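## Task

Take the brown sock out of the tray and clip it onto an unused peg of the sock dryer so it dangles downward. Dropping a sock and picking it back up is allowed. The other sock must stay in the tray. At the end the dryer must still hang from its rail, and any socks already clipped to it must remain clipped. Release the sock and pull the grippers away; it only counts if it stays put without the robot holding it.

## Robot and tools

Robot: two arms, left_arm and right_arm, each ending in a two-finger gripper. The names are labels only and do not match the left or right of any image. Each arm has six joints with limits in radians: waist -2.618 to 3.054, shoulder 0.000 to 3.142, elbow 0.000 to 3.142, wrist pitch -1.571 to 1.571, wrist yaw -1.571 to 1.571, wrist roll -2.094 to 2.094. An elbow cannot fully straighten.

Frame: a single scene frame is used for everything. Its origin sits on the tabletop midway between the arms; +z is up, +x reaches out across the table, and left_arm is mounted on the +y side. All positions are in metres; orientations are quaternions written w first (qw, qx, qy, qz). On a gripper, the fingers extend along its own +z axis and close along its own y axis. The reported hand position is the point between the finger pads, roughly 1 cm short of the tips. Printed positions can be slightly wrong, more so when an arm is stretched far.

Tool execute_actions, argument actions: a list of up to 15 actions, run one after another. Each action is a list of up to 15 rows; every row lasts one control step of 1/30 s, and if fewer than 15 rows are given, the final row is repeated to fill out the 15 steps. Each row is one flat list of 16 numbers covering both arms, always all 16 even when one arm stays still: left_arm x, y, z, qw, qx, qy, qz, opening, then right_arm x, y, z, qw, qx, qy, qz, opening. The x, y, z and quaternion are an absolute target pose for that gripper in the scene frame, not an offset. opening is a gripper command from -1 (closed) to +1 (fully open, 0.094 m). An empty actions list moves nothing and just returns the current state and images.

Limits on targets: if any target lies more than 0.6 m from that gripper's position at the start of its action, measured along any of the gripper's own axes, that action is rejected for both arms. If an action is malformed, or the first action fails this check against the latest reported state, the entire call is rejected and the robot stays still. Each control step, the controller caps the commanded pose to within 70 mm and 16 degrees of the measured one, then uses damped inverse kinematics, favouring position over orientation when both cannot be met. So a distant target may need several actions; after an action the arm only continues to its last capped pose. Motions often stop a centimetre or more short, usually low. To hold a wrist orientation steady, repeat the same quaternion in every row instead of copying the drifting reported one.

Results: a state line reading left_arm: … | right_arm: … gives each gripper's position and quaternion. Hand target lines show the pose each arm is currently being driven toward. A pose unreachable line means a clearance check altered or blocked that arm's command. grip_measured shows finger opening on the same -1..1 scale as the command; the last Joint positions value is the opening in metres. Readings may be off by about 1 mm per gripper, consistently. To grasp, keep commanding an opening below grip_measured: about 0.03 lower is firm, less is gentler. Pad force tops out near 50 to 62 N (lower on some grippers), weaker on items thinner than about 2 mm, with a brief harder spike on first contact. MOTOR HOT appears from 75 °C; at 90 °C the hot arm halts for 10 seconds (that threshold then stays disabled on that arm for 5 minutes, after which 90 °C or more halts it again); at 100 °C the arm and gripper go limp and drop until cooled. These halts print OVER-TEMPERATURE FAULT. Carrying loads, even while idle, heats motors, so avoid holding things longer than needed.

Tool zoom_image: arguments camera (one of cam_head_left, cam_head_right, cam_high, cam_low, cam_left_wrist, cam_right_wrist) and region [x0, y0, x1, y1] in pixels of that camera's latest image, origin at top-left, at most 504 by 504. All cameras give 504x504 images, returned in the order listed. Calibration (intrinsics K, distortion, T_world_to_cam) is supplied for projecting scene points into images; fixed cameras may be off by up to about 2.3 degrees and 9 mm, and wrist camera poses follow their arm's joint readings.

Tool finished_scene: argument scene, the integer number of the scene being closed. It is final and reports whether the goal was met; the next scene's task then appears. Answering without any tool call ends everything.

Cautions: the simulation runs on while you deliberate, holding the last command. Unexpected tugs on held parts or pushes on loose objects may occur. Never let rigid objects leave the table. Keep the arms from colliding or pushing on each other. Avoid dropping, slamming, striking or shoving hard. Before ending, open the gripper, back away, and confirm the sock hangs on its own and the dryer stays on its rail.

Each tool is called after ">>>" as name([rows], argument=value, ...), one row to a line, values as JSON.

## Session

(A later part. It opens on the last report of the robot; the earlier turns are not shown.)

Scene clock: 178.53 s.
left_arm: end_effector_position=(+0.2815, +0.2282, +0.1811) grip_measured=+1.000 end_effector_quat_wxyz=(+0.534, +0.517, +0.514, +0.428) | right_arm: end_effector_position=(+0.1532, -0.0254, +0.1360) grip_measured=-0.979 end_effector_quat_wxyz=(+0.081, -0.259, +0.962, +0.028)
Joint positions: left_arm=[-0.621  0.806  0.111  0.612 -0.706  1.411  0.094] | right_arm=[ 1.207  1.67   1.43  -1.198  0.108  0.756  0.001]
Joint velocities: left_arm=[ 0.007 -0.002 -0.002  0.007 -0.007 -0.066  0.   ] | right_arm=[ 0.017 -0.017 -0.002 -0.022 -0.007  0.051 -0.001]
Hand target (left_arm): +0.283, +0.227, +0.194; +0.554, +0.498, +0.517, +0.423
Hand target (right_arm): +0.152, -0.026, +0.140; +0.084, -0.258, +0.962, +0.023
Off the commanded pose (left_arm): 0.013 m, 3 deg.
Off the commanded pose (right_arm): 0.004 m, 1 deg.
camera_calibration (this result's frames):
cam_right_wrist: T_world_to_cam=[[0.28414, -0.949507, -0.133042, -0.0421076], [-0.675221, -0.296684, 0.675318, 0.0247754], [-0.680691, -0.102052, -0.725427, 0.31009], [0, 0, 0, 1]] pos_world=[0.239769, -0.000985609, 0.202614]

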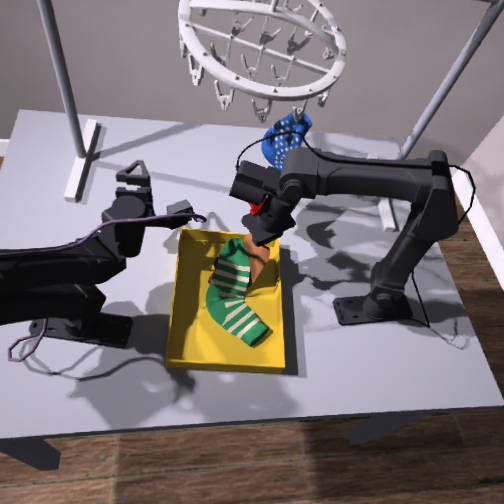

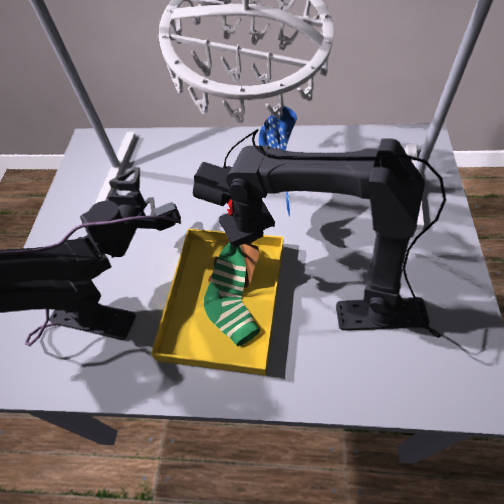

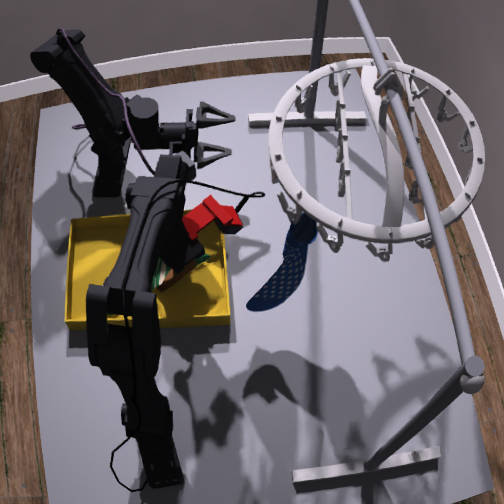

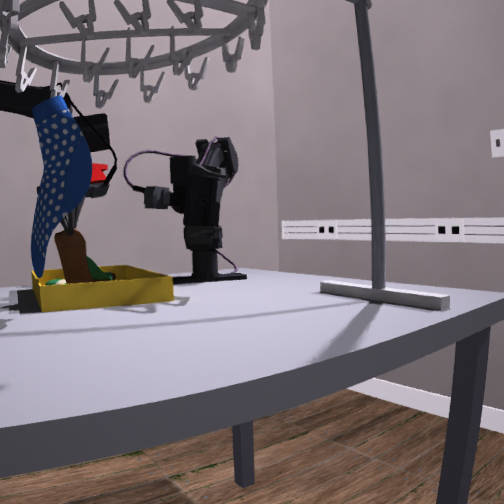

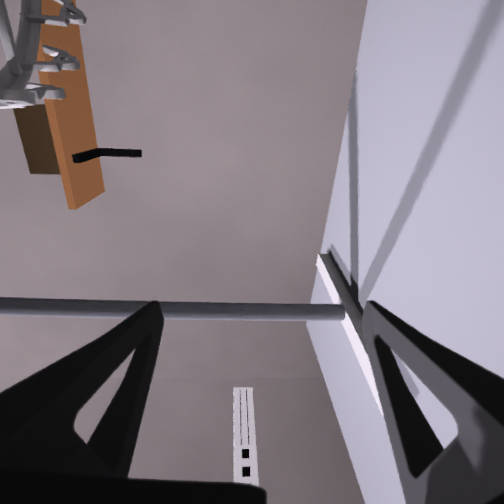

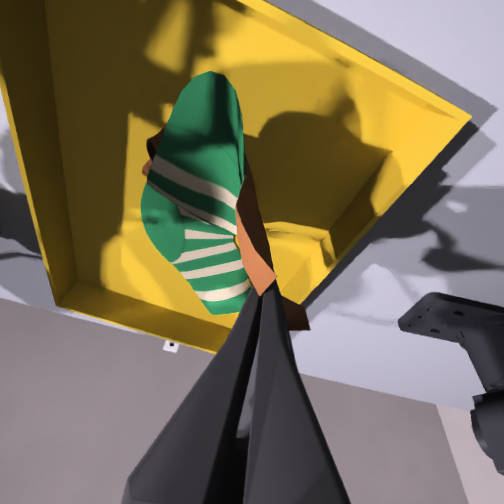

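>>> execute_actions([
  [[0.283,0.227,0.194,0.554,0.498,0.517,0.423,1,0.148,-0.015,0.165,0.084,-0.258,0.962,0.023,-1]],
  [[0.283,0.227,0.194,0.554,0.498,0.517,0.423,1,0.145,-0.005,0.19,0.084,-0.258,0.962,0.023,-1]],
  [[0.283,0.227,0.194,0.554,0.498,0.517,0.423,1,0.142,0.0,0.215,0.084,-0.258,0.962,0.023,-1]],
  [[0.283,0.227,0.194,0.554,0.498,0.517,0.423,1,0.14,0.0,0.24,0.084,-0.258,0.962,0.023,-1]],
])

Scene clock: 184.27 s.
left_arm: end_effector_position=(+0.2815, +0.2282, +0.1811) grip_measured=+1.000 end_effector_quat_wxyz=(+0.534, +0.517, +0.514, +0.428) | right_arm: end_effector_position=(+0.1439, +0.0016, +0.2298) grip_measured=-0.979 end_effector_quat_wxyz=(+0.093, -0.257, +0.961, +0.050)
Joint positions: left_arm=[-0.621  0.806  0.111  0.612 -0.706  1.411  0.094] | right_arm=[ 1.257  1.79   1.943 -1.547  0.117  0.807  0.001]
Joint velocities: left_arm=[-0.032  0.002  0.012 -0.125  0.022 -0.051  0.   ] | right_arm=[-0.002  0.002  0.002 -0.007 -0.007 -0.066  0.   ]
Hand target (left_arm): +0.283, +0.227, +0.194; +0.554, +0.498, +0.517, +0.423
Hand target (right_arm): +0.140, +0.000, +0.240; +0.102, -0.259, +0.959, +0.056
Off the commanded pose (left_arm): 0.013 m, 3 deg.
Off the commanded pose (right_arm): 0.011 m, 3 deg.
joint sent to its limit (right arm) — the command would take joint 4 (wrist pitch) past its lower limit, so that joint was sent only as far as its limit.
camera_calibration (this result's frames):
cam_right_wrist: T_world_to_cam=[[0.285838, -0.94207, -0.175503, 0.00813443], [-0.684209, -0.328864, 0.650928, -0.0298739], [-0.670936, -0.0659798, -0.738574, 0.376043], [0, 0, 0, 1]] pos_world=[0.229536, 0.02265, 0.298609]

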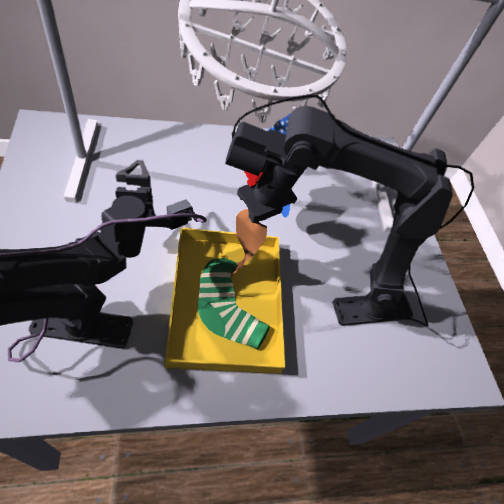

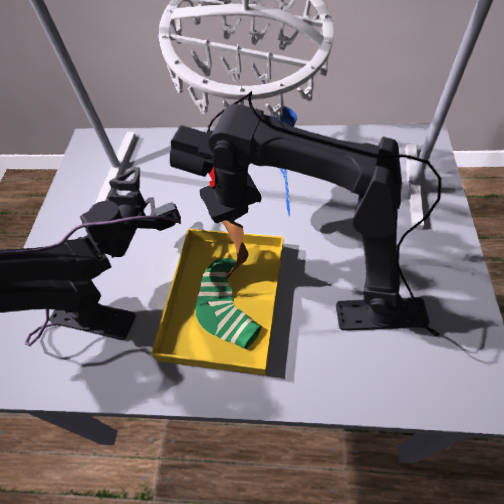

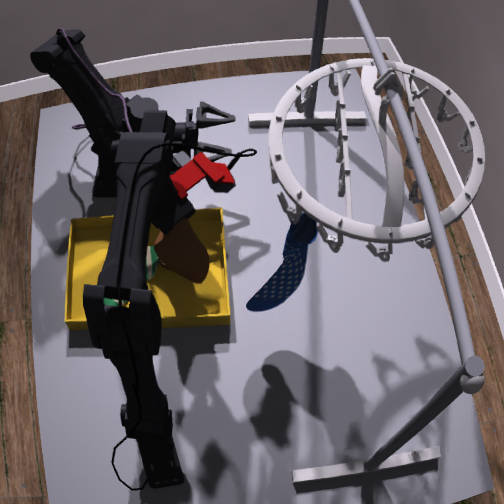

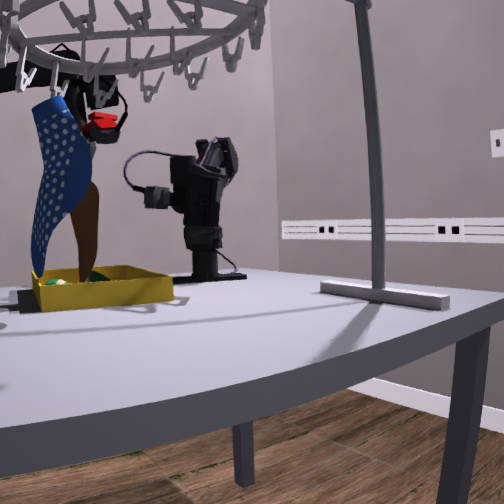

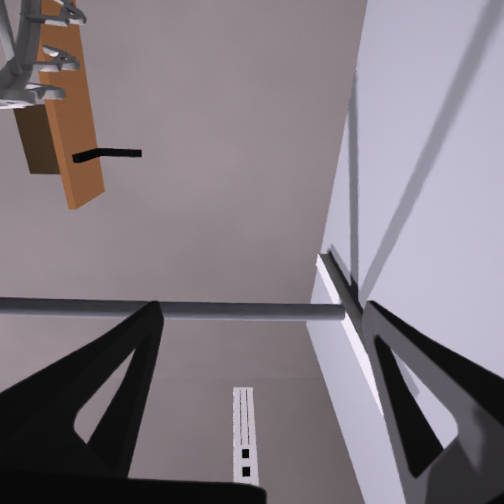

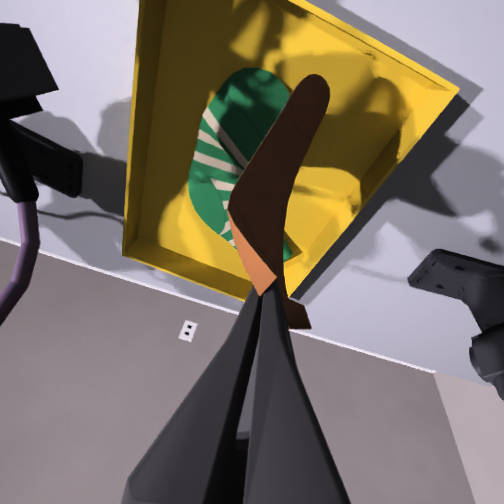

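>>> execute_actions([
  [[0.25,0.21,0.195,0.60,0.47,0.58,0.27,1,0.14,-0.015,0.235,0.07,-0.11,0.988,0.075,-1]],
  [[0.21,0.19,0.195,0.64,0.44,0.625,0.07,1,0.14,-0.03,0.235,0.05,0.04,0.993,0.095,-1]],
  [[0.17,0.16,0.195,0.655,0.375,0.645,-0.12,1,0.14,-0.045,0.235,0.03,0.19,0.975,0.115,-1]],
  [[0.13,0.12,0.195,0.641,0.299,0.641,-0.299,1,0.14,-0.06,0.235,0.009,0.339,0.932,0.130,-1]],
  [[0.10,0.07,0.195,0.641,0.299,0.641,-0.299,1,0.14,-0.06,0.235,0.009,0.339,0.932,0.130,-1]],
  [[0.10,0.07,0.195,0.641,0.299,0.641,-0.299,1,0.14,-0.06,0.235,0.009,0.339,0.932,0.130,-1]],
])

Scene clock: 227.47 s.
left_arm: end_effector_position=(+0.1029, +0.0742, +0.1818) grip_measured=+1.000 end_effector_quat_wxyz=(+0.635, +0.312, +0.647, -0.285) | right_arm: end_effector_position=(+0.1400, -0.0546, +0.2375) grip_measured=-0.979 end_effector_quat_wxyz=(+0.006, +0.334, +0.933, +0.133)
Joint positions: left_arm=[-1.557  0.878  0.092  0.736 -0.885 -0.012  0.094] | right_arm=[ 1.169  1.498  1.645 -1.452  0.018  1.935  0.001]
Joint velocities: left_arm=[-0.007  0.012  0.017  0.139  0.007 -0.037  0.   ] | right_arm=[-0.007  0.012 -0.002  0.022  0.051 -0.007 -0.001]
Hand target (left_arm): +0.100, +0.071, +0.195; +0.640, +0.299, +0.641, -0.299
Hand target (right_arm): +0.140, -0.060, +0.235; +0.009, +0.339, +0.932, +0.130
Off the commanded pose (left_arm): 0.014 m, 2 deg.
Off the commanded pose (right_arm): 0.006 m, 1 deg.
camera_calibration (this result's frames):
cam_left_wrist: T_world_to_cam=[[-0.743119, -0.66713, -0.0520679, 0.142443], [-0.357159, 0.461232, -0.812221, 0.180815], [0.565872, -0.58498, -0.581022, 0.211312], [0, 0, 0, 1]] pos_world=[0.0508559, 0.135244, 0.277055]
cam_right_wrist: T_world_to_cam=[[-0.784588, -0.541751, -0.301543, 0.159311], [-0.495072, 0.254605, 0.830711, -0.0933875], [-0.373264, 0.80105, -0.467966, 0.316857], [0, 0, 0, 1]] pos_world=[0.197031, -0.143735, 0.273895]

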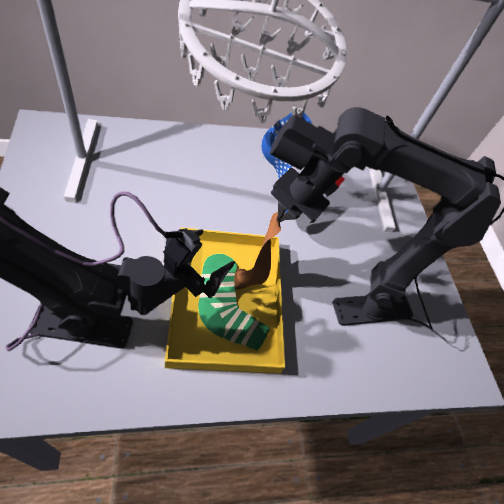

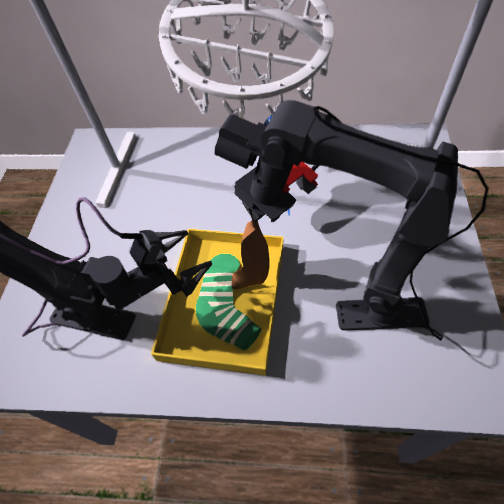

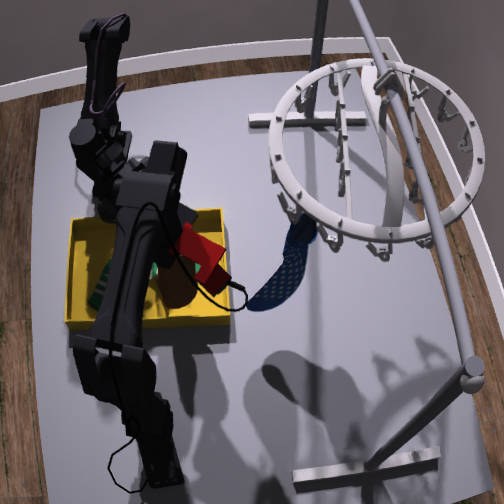

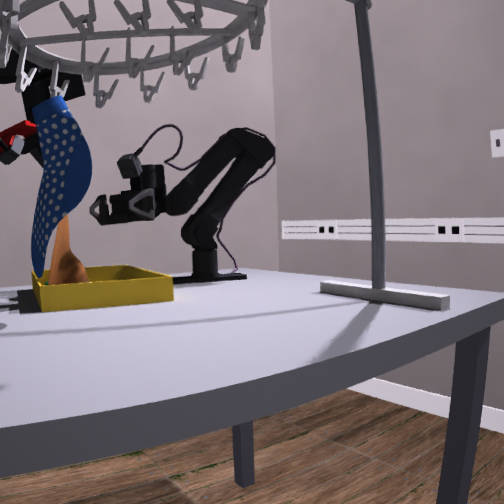

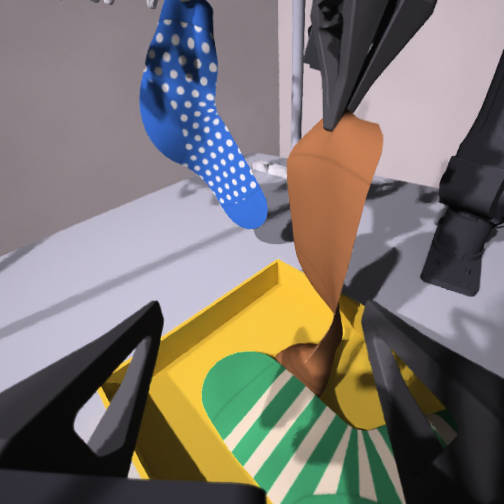

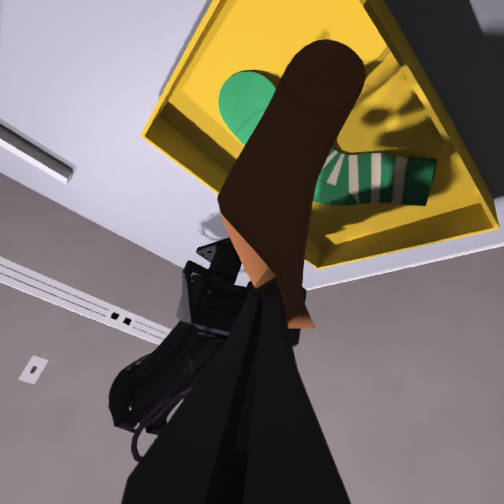

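>>> execute_actions([
  [[0.10,0.07,0.22,0.641,0.299,0.641,-0.299,1,0.14,-0.06,0.265,0.014,0.335,0.922,0.195,-1]],
  [[0.10,0.07,0.25,0.641,0.299,0.641,-0.299,1,0.14,-0.06,0.29,0.019,0.330,0.908,0.258,-1]],
  [[0.10,0.07,0.26,0.641,0.299,0.641,-0.299,1,0.14,-0.06,0.30,0.019,0.330,0.908,0.258,-1]],
  [[0.10,0.07,0.26,0.641,0.299,0.641,-0.299,1,0.14,-0.06,0.30,0.019,0.330,0.908,0.258,-1]],
])

Scene clock: 235.17 s.
left_arm: end_effector_position=(+0.1018, +0.0691, +0.2405) grip_measured=+1.000 end_effector_quat_wxyz=(+0.638, +0.319, +0.644, -0.276) | right_arm: end_effector_position=(+0.1415, -0.0589, +0.2981) grip_measured=-0.979 end_effector_quat_wxyz=(+0.016, +0.330, +0.906, +0.264)
Joint positions: left_arm=[-1.561  0.737  0.315  0.367 -0.892  0.009  0.094] | right_arm=[ 1.178  1.334  1.667 -1.371  0.05   1.946  0.001]
Joint velocities: left_arm=[ 0.002 -0.007 -0.007 -0.022  0.022  0.022  0.   ] | right_arm=[ 0.007 -0.007 -0.002  0.007 -0.022  0.066  0.001]
Hand target (left_arm): +0.100, +0.070, +0.260; +0.641, +0.299, +0.641, -0.299
Hand target (right_arm): +0.140, -0.060, +0.300; +0.019, +0.330, +0.908, +0.258
Off the commanded pose (left_arm): 0.020 m, 4 deg.
Off the commanded pose (right_arm): 0.003 m, 1 deg.
camera_calibration (this result's frames):
cam_left_wrist: T_world_to_cam=[[-0.740196, -0.668002, -0.0766949, 0.147016], [-0.344808, 0.475026, -0.809604, 0.227585], [0.577249, -0.572821, -0.581945, 0.241343], [0, 0, 0, 1]] pos_world=[0.0479793, 0.128345, 0.335977]
cam_right_wrist: T_world_to_cam=[[-0.747869, -0.4321, -0.503966, 0.238094], [-0.580958, 0.0586724, 0.811816, -0.135633], [-0.321217, 0.899915, -0.294911, 0.296092], [0, 0, 0, 1]] pos_world=[0.194376, -0.155619, 0.317421]

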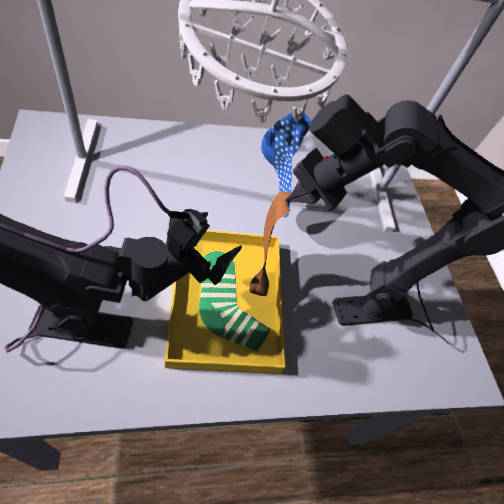

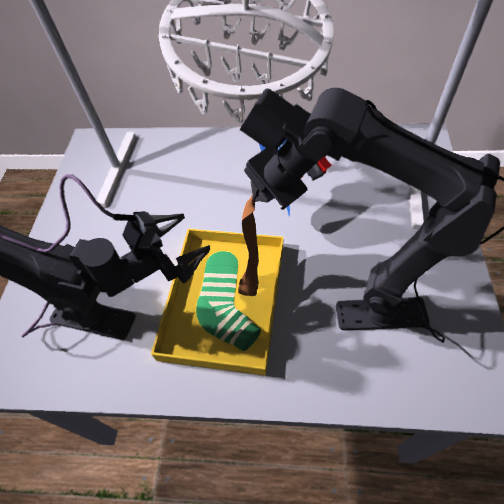

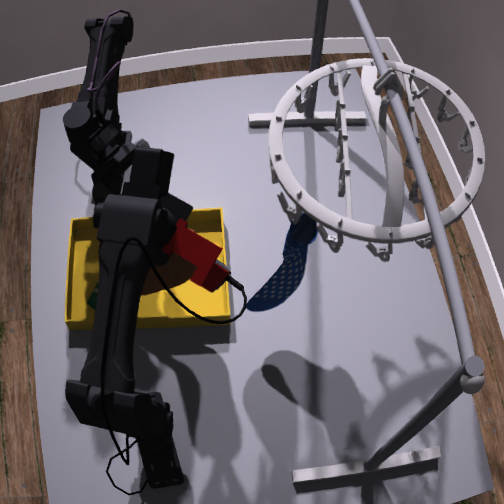

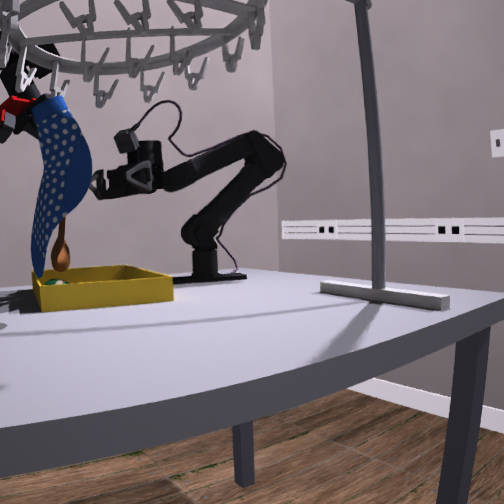

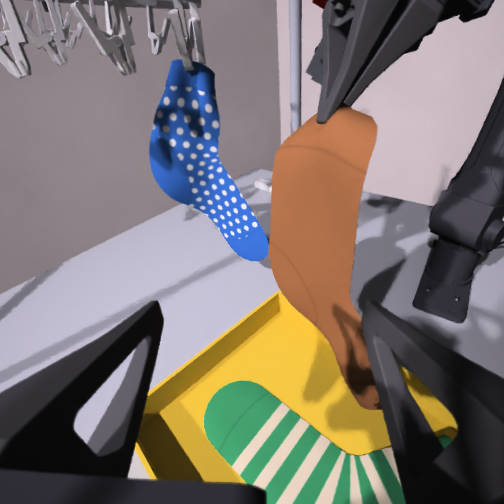

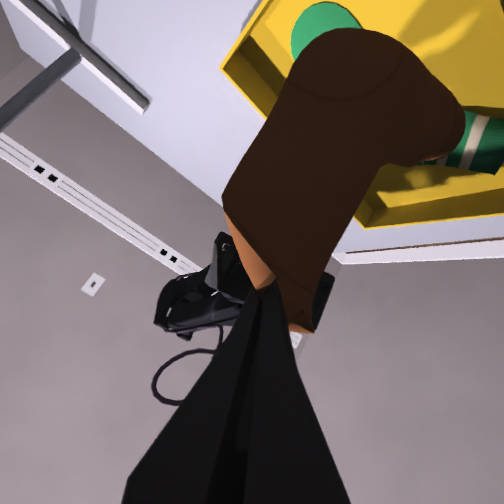

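>>> execute_actions([
  [[0.10,0.05,0.27,0.641,0.299,0.641,-0.299,1,0.155,-0.08,0.30,0.022,0.39,0.884,0.258,-1]],
  [[0.10,0.03,0.275,0.641,0.299,0.641,-0.299,1,0.17,-0.10,0.30,0.025,0.445,0.857,0.258,-1]],
  [[0.10,0.01,0.275,0.641,0.299,0.641,-0.299,1,0.18,-0.12,0.30,0.027,0.4975,0.828,0.258,-1]],
  [[0.10,0.0,0.275,0.641,0.299,0.641,-0.299,1,0.18,-0.12,0.30,0.027,0.4975,0.828,0.258,-1]],
])

Scene clock: 250.10 s.
left_arm: end_effector_position=(+0.0978, +0.0047, +0.2575) grip_measured=+1.000 end_effector_quat_wxyz=(+0.636, +0.319, +0.645, -0.281) | right_arm: end_effector_position=(+0.1831, -0.1111, +0.3051) grip_measured=-0.979 end_effector_quat_wxyz=(+0.022, +0.481, +0.834, +0.270)
Joint positions: left_arm=[-1.517  1.094  0.506  0.535 -0.841  0.005  0.094] | right_arm=[ 0.961  1.238  1.63  -1.415  0.041  2.079  0.001]
Joint velocities: left_arm=[ 0.002 -0.017  0.002  0.037 -0.022 -0.125  0.   ] | right_arm=[-0.002 -0.012 -0.012 -0.022  0.022 -0.051 -0.001]
Hand target (left_arm): +0.100, +0.001, +0.275; +0.641, +0.299, +0.641, -0.299
Hand target (right_arm): +0.180, -0.120, +0.300; +0.022, +0.489, +0.833, +0.258
Off the commanded pose (left_arm): 0.018 m, 3 deg.
Off the commanded pose (right_arm): 0.011 m, 2 deg.
joint sent to its limit (right arm) — the command would take joint 6 (wrist roll) past its upper limit, so that joint was sent only as far as its limit.
camera_calibration (this result's frames):
cam_left_wrist: T_world_to_cam=[[-0.745064, -0.663392, -0.0692096, 0.100862], [-0.346348, 0.473477, -0.809853, 0.270763], [0.570019, -0.579422, -0.582536, 0.217506], [0, 0, 0, 1]] pos_world=[0.0449446, 0.0647389, 0.352964]
cam_right_wrist: T_world_to_cam=[[-0.872263, -0.140441, -0.468437, 0.29447], [-0.488157, 0.192607, 0.851237, -0.128174], [-0.0293243, 0.971174, -0.236561, 0.295202], [0, 0, 0, 1]] pos_world=[0.202943, -0.220649, 0.31688]

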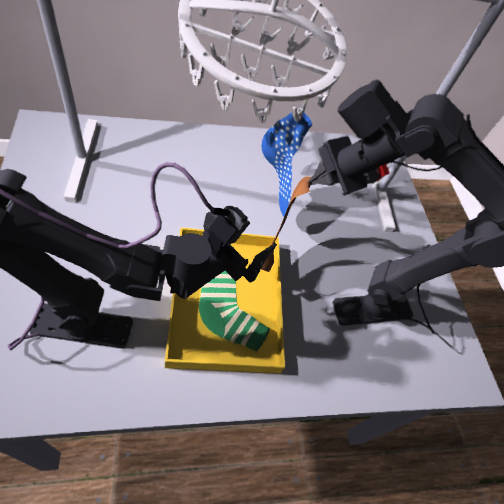

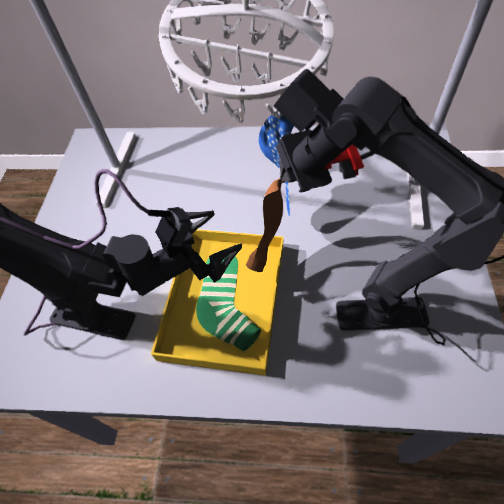

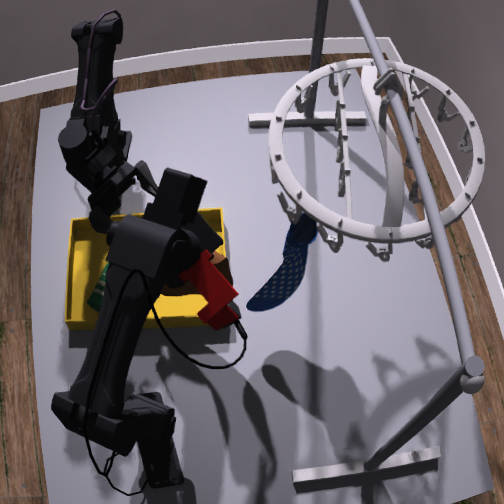

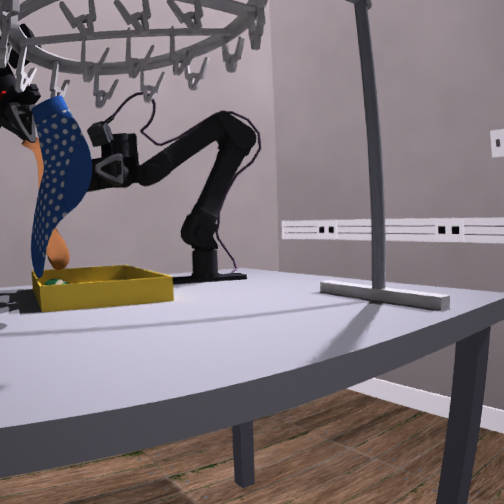

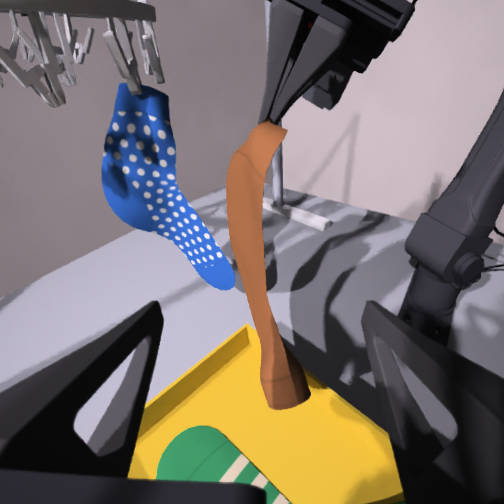

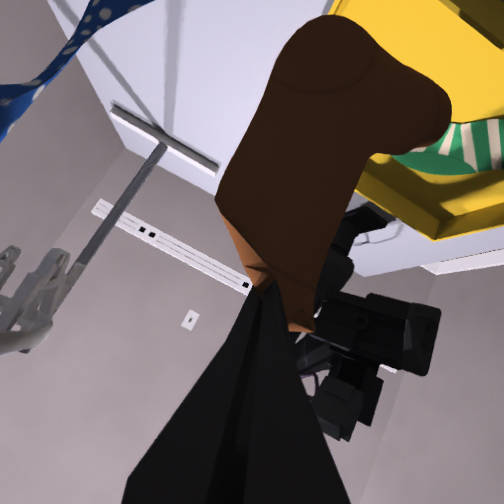

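>>> execute_actions([
  [[0.12,-0.03,0.285,0.69,0.255,0.625,-0.275,0.6,0.18,-0.12,0.30,0.022,0.489,0.833,0.258,-1]],
  [[0.148,-0.058,0.29,0.724,0.209,0.608,-0.249,0.4,0.18,-0.12,0.30,0.022,0.489,0.833,0.258,-1]],
  [[0.148,-0.058,0.29,0.724,0.209,0.608,-0.249,0.4,0.18,-0.12,0.30,0.022,0.489,0.833,0.258,-1]],
])

Scene clock: 260.57 s.
left_arm: end_effector_position=(+0.1444, -0.0562, +0.2742) grip_measured=+0.403 end_effector_quat_wxyz=(+0.717, +0.230, +0.613, -0.240) | right_arm: end_effector_position=(+0.1830, -0.1111, +0.3051) grip_measured=-0.979 end_effector_quat_wxyz=(+0.022, +0.481, +0.834, +0.270)
Joint positions: left_arm=[-1.392  1.568  0.692  1.106 -0.898  0.218  0.066] | right_arm=[ 0.961  1.238  1.63  -1.415  0.041  2.079  0.001]
Joint velocities: left_arm=[-0.002 -0.022  0.002 -0.007  0.022  0.095 -0.001] | right_arm=[ 0.002 -0.007 -0.007 -0.051 -0.037 -0.007 -0.001]
Hand target (left_arm): +0.148, -0.057, +0.290; +0.724, +0.209, +0.608, -0.249
Hand target (right_arm): +0.180, -0.120, +0.300; +0.022, +0.489, +0.833, +0.258
Off the commanded pose (left_arm): 0.016 m, 3 deg.
Off the commanded pose (right_arm): 0.011 m, 2 deg.
joint sent to its limit (right arm) — the command would take joint 6 (wrist roll) past its upper limit, so that joint was sent only as far as its limit.
camera_calibration (this result's frames):
cam_left_wrist: T_world_to_cam=[[-0.595565, -0.8014, -0.0553241, 0.0631415], [-0.316613, 0.297472, -0.900704, 0.340033], [0.738281, -0.518911, -0.430897, 0.102973], [0, 0, 0, 1]] pos_world=[0.0692405, 0.00288512, 0.354133]
cam_right_wrist: T_world_to_cam=[[-0.872471, -0.140634, -0.467992, 0.294258], [-0.487754, 0.192134, 0.851575, -0.128469], [-0.0298431, 0.97124, -0.236226, 0.295128], [0, 0, 0, 1]] pos_world=[0.202877, -0.220574, 0.316829]

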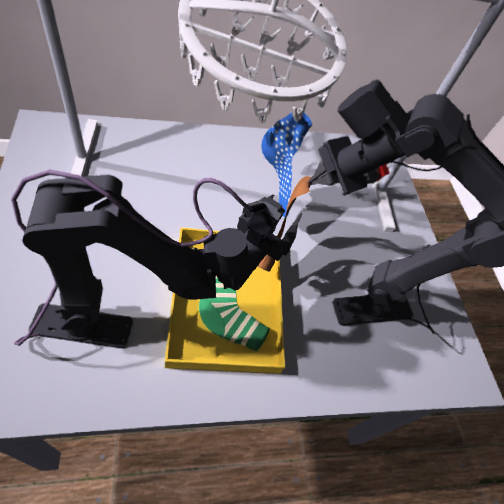

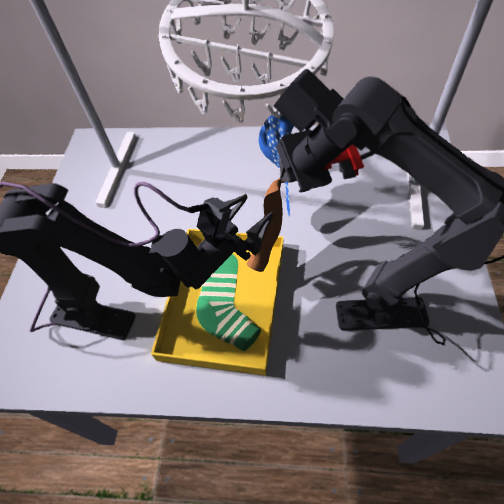

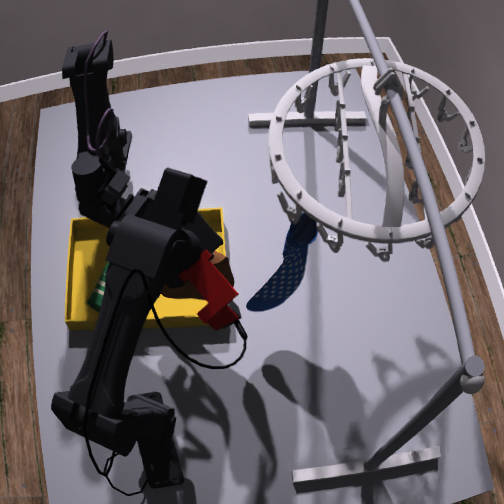

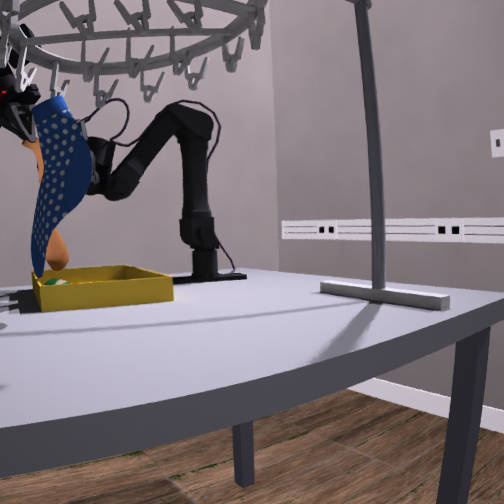

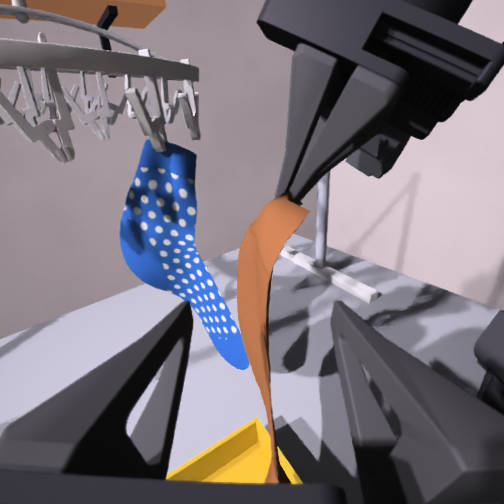

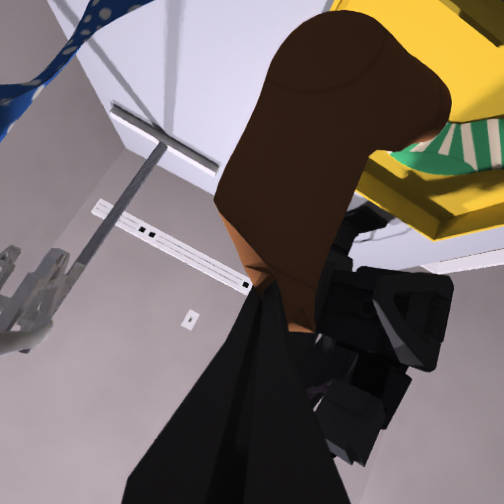

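>>> execute_actions([
  [[0.165,-0.073,0.30,0.724,0.209,0.608,-0.249,0.4,0.18,-0.12,0.30,0.022,0.489,0.833,0.258,-1]],
  [[0.185,-0.09,0.302,0.724,0.209,0.608,-0.249,0.4,0.18,-0.12,0.30,0.022,0.489,0.833,0.258,-1]],
  [[0.185,-0.09,0.302,0.724,0.209,0.608,-0.249,0.4,0.18,-0.12,0.30,0.022,0.489,0.833,0.258,-1]],
])

Scene clock: 271.03 s.
left_arm: end_effector_position=(+0.1840, -0.0857, +0.2878) grip_measured=+0.403 end_effector_quat_wxyz=(+0.721, +0.221, +0.614, -0.234) | right_arm: end_effector_position=(+0.1830, -0.1111, +0.3051) grip_measured=-0.979 end_effector_quat_wxyz=(+0.022, +0.481, +0.834, +0.270)
Joint positions: left_arm=[-1.275  1.659  0.853  1.02  -0.805  0.188  0.066] | right_arm=[ 0.961  1.238  1.63  -1.415  0.041  2.079  0.001]
Joint velocities: left_arm=[-0.022 -0.002 -0.007 -0.007 -0.037  0.037  0.   ] | right_arm=[-0.002 -0.007 -0.002 -0.066 -0.066 -0.022 -0.   ]
Hand target (left_arm): +0.185, -0.089, +0.302; +0.724, +0.209, +0.608, -0.249
Hand target (right_arm): +0.180, -0.120, +0.300; +0.022, +0.489, +0.833, +0.258
Off the commanded pose (left_arm): 0.015 m, 2 deg.
Off the commanded pose (right_arm): 0.011 m, 2 deg.
joint sent to its limit (right arm) — the command would take joint 6 (wrist roll) past its upper limit, so that joint was sent only as far as its limit.
camera_calibration (this result's frames):
cam_left_wrist: T_world_to_cam=[[-0.577694, -0.814666, -0.0508787, 0.0581351], [-0.321523, 0.284404, -0.903182, 0.374063], [0.750262, -0.505404, -0.426233, 0.0618647], [0, 0, 0, 1]] pos_world=[0.10744, -0.0277578, 0.367174]
cam_right_wrist: T_world_to_cam=[[-0.872471, -0.140634, -0.467992, 0.294258], [-0.487754, 0.192134, 0.851575, -0.128469], [-0.0298431, 0.97124, -0.236226, 0.295128], [0, 0, 0, 1]] pos_world=[0.202877, -0.220574, 0.316829]

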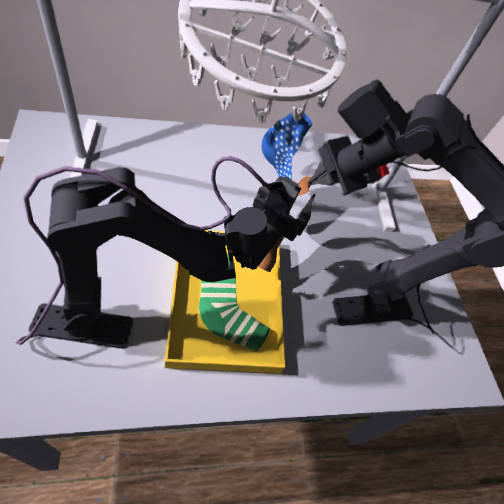

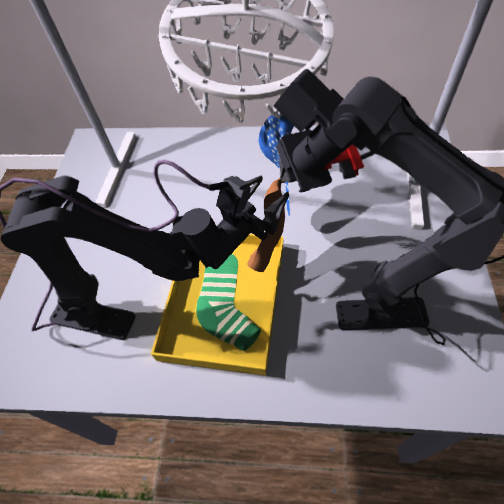

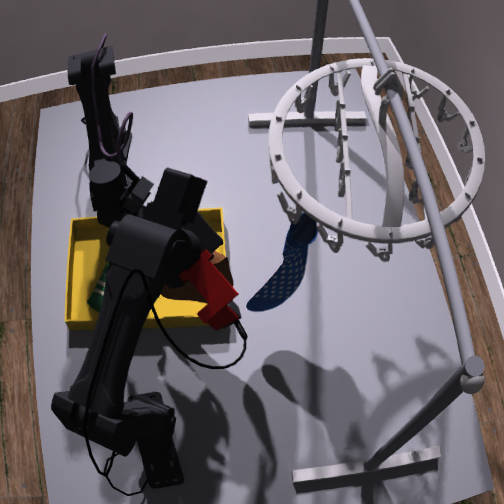

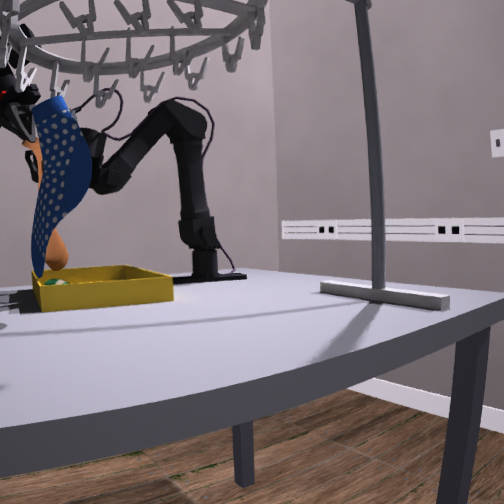

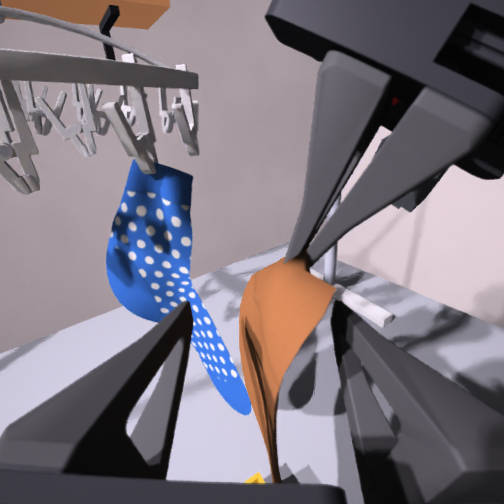

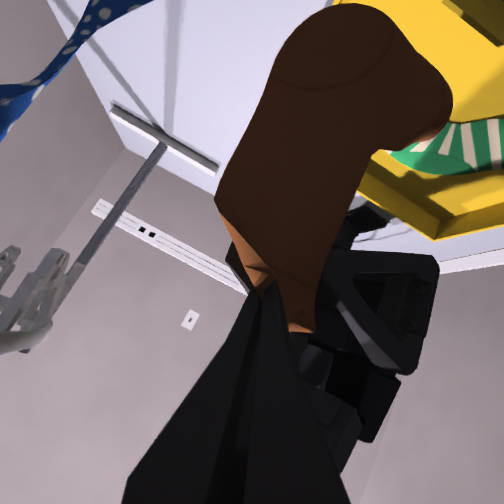

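>>> execute_actions([
  [[0.195,-0.106,0.303,0.724,0.209,0.608,-0.249,0.2,0.18,-0.12,0.30,0.022,0.489,0.833,0.258,-1]],
  [[0.195,-0.106,0.303,0.724,0.209,0.608,-0.249,-0.4,0.18,-0.12,0.30,0.022,0.489,0.833,0.258,-1]],
  [[0.195,-0.106,0.303,0.724,0.209,0.608,-0.249,-0.7,0.18,-0.12,0.30,0.022,0.489,0.833,0.258,-1]],
])

Scene clock: 282.40 s.
left_arm: end_effector_position=(+0.1921, -0.1026, +0.2892) grip_measured=-0.697 end_effector_quat_wxyz=(+0.720, +0.222, +0.614, -0.235) | right_arm: end_effector_position=(+0.1827, -0.1115, +0.3048) grip_measured=-0.979 end_effector_quat_wxyz=(+0.022, +0.481, +0.834, +0.269)
Joint positions: left_arm=[-1.255  1.716  0.926  1.    -0.782  0.18   0.014] | right_arm=[ 0.961  1.238  1.63  -1.417  0.041  2.079  0.001]
Joint velocities: left_arm=[-0.002 -0.007  0.002 -0.081 -0.066 -0.081 -0.001] | right_arm=[ 0.002  0.012 -0.002 -0.037 -0.022 -0.037  0.001]
Hand target (left_arm): +0.195, -0.105, +0.303; +0.724, +0.209, +0.608, -0.249
Hand target (right_arm): +0.180, -0.120, +0.300; +0.022, +0.489, +0.833, +0.258
Off the commanded pose (left_arm): 0.015 m, 2 deg.
Off the commanded pose (right_arm): 0.010 m, 2 deg.
joint sent to its limit (right arm) — the command would take joint 6 (wrist roll) past its upper limit, so that joint was sent only as far as its limit.
camera_calibration (this result's frames):
cam_left_wrist: T_world_to_cam=[[-0.580796, -0.812557, -0.0492665, 0.0495039], [-0.321082, 0.284275, -0.903379, 0.382718], [0.748052, -0.50886, -0.426003, 0.0478571], [0, 0, 0, 1]] pos_world=[0.115836, -0.0442197, 0.368566]
cam_right_wrist: T_world_to_cam=[[-0.873009, -0.141558, -0.466708, 0.293451], [-0.486773, 0.193819, 0.851755, -0.128303], [-0.0301163, 0.970771, -0.238112, 0.296032], [0, 0, 0, 1]] pos_world=[0.202646, -0.220971, 0.316727]

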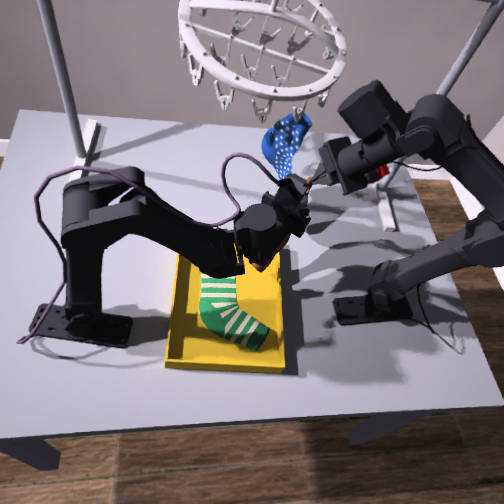

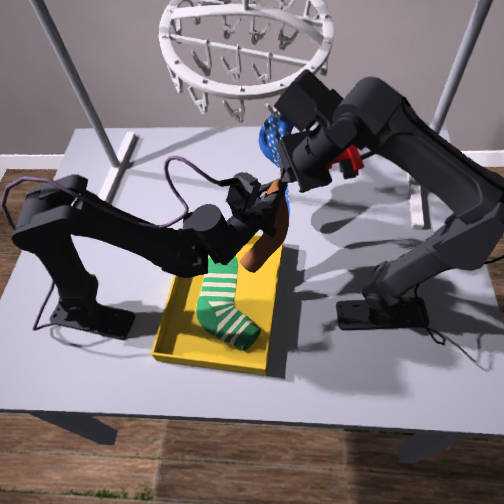

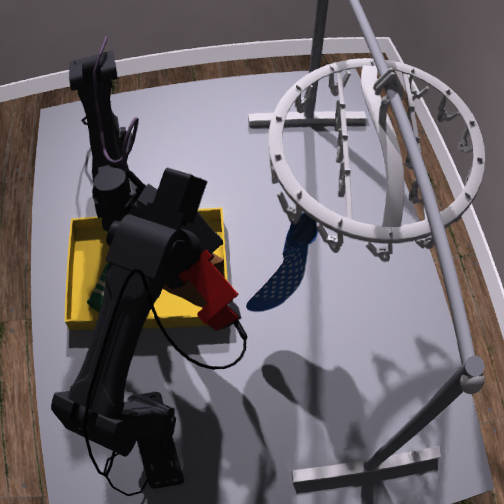

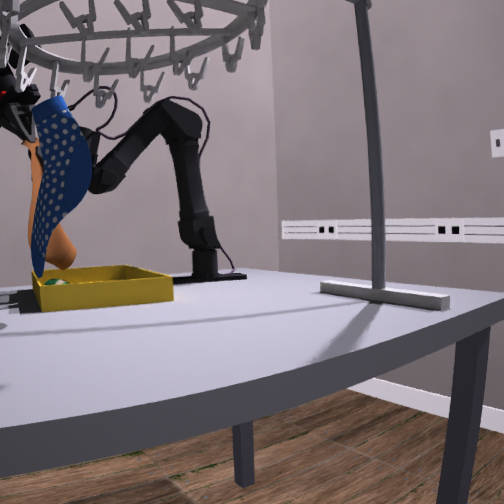

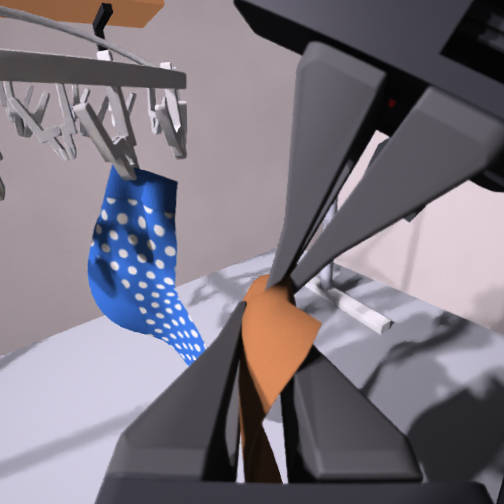

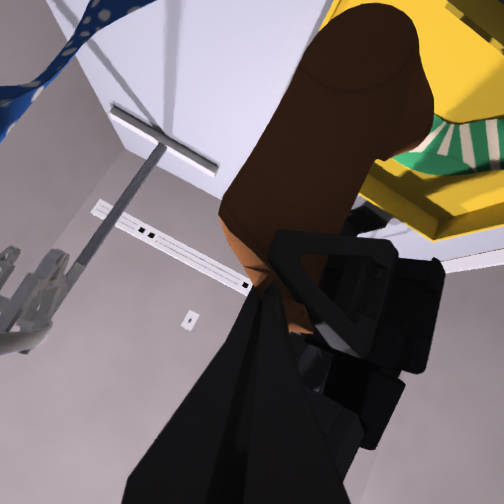

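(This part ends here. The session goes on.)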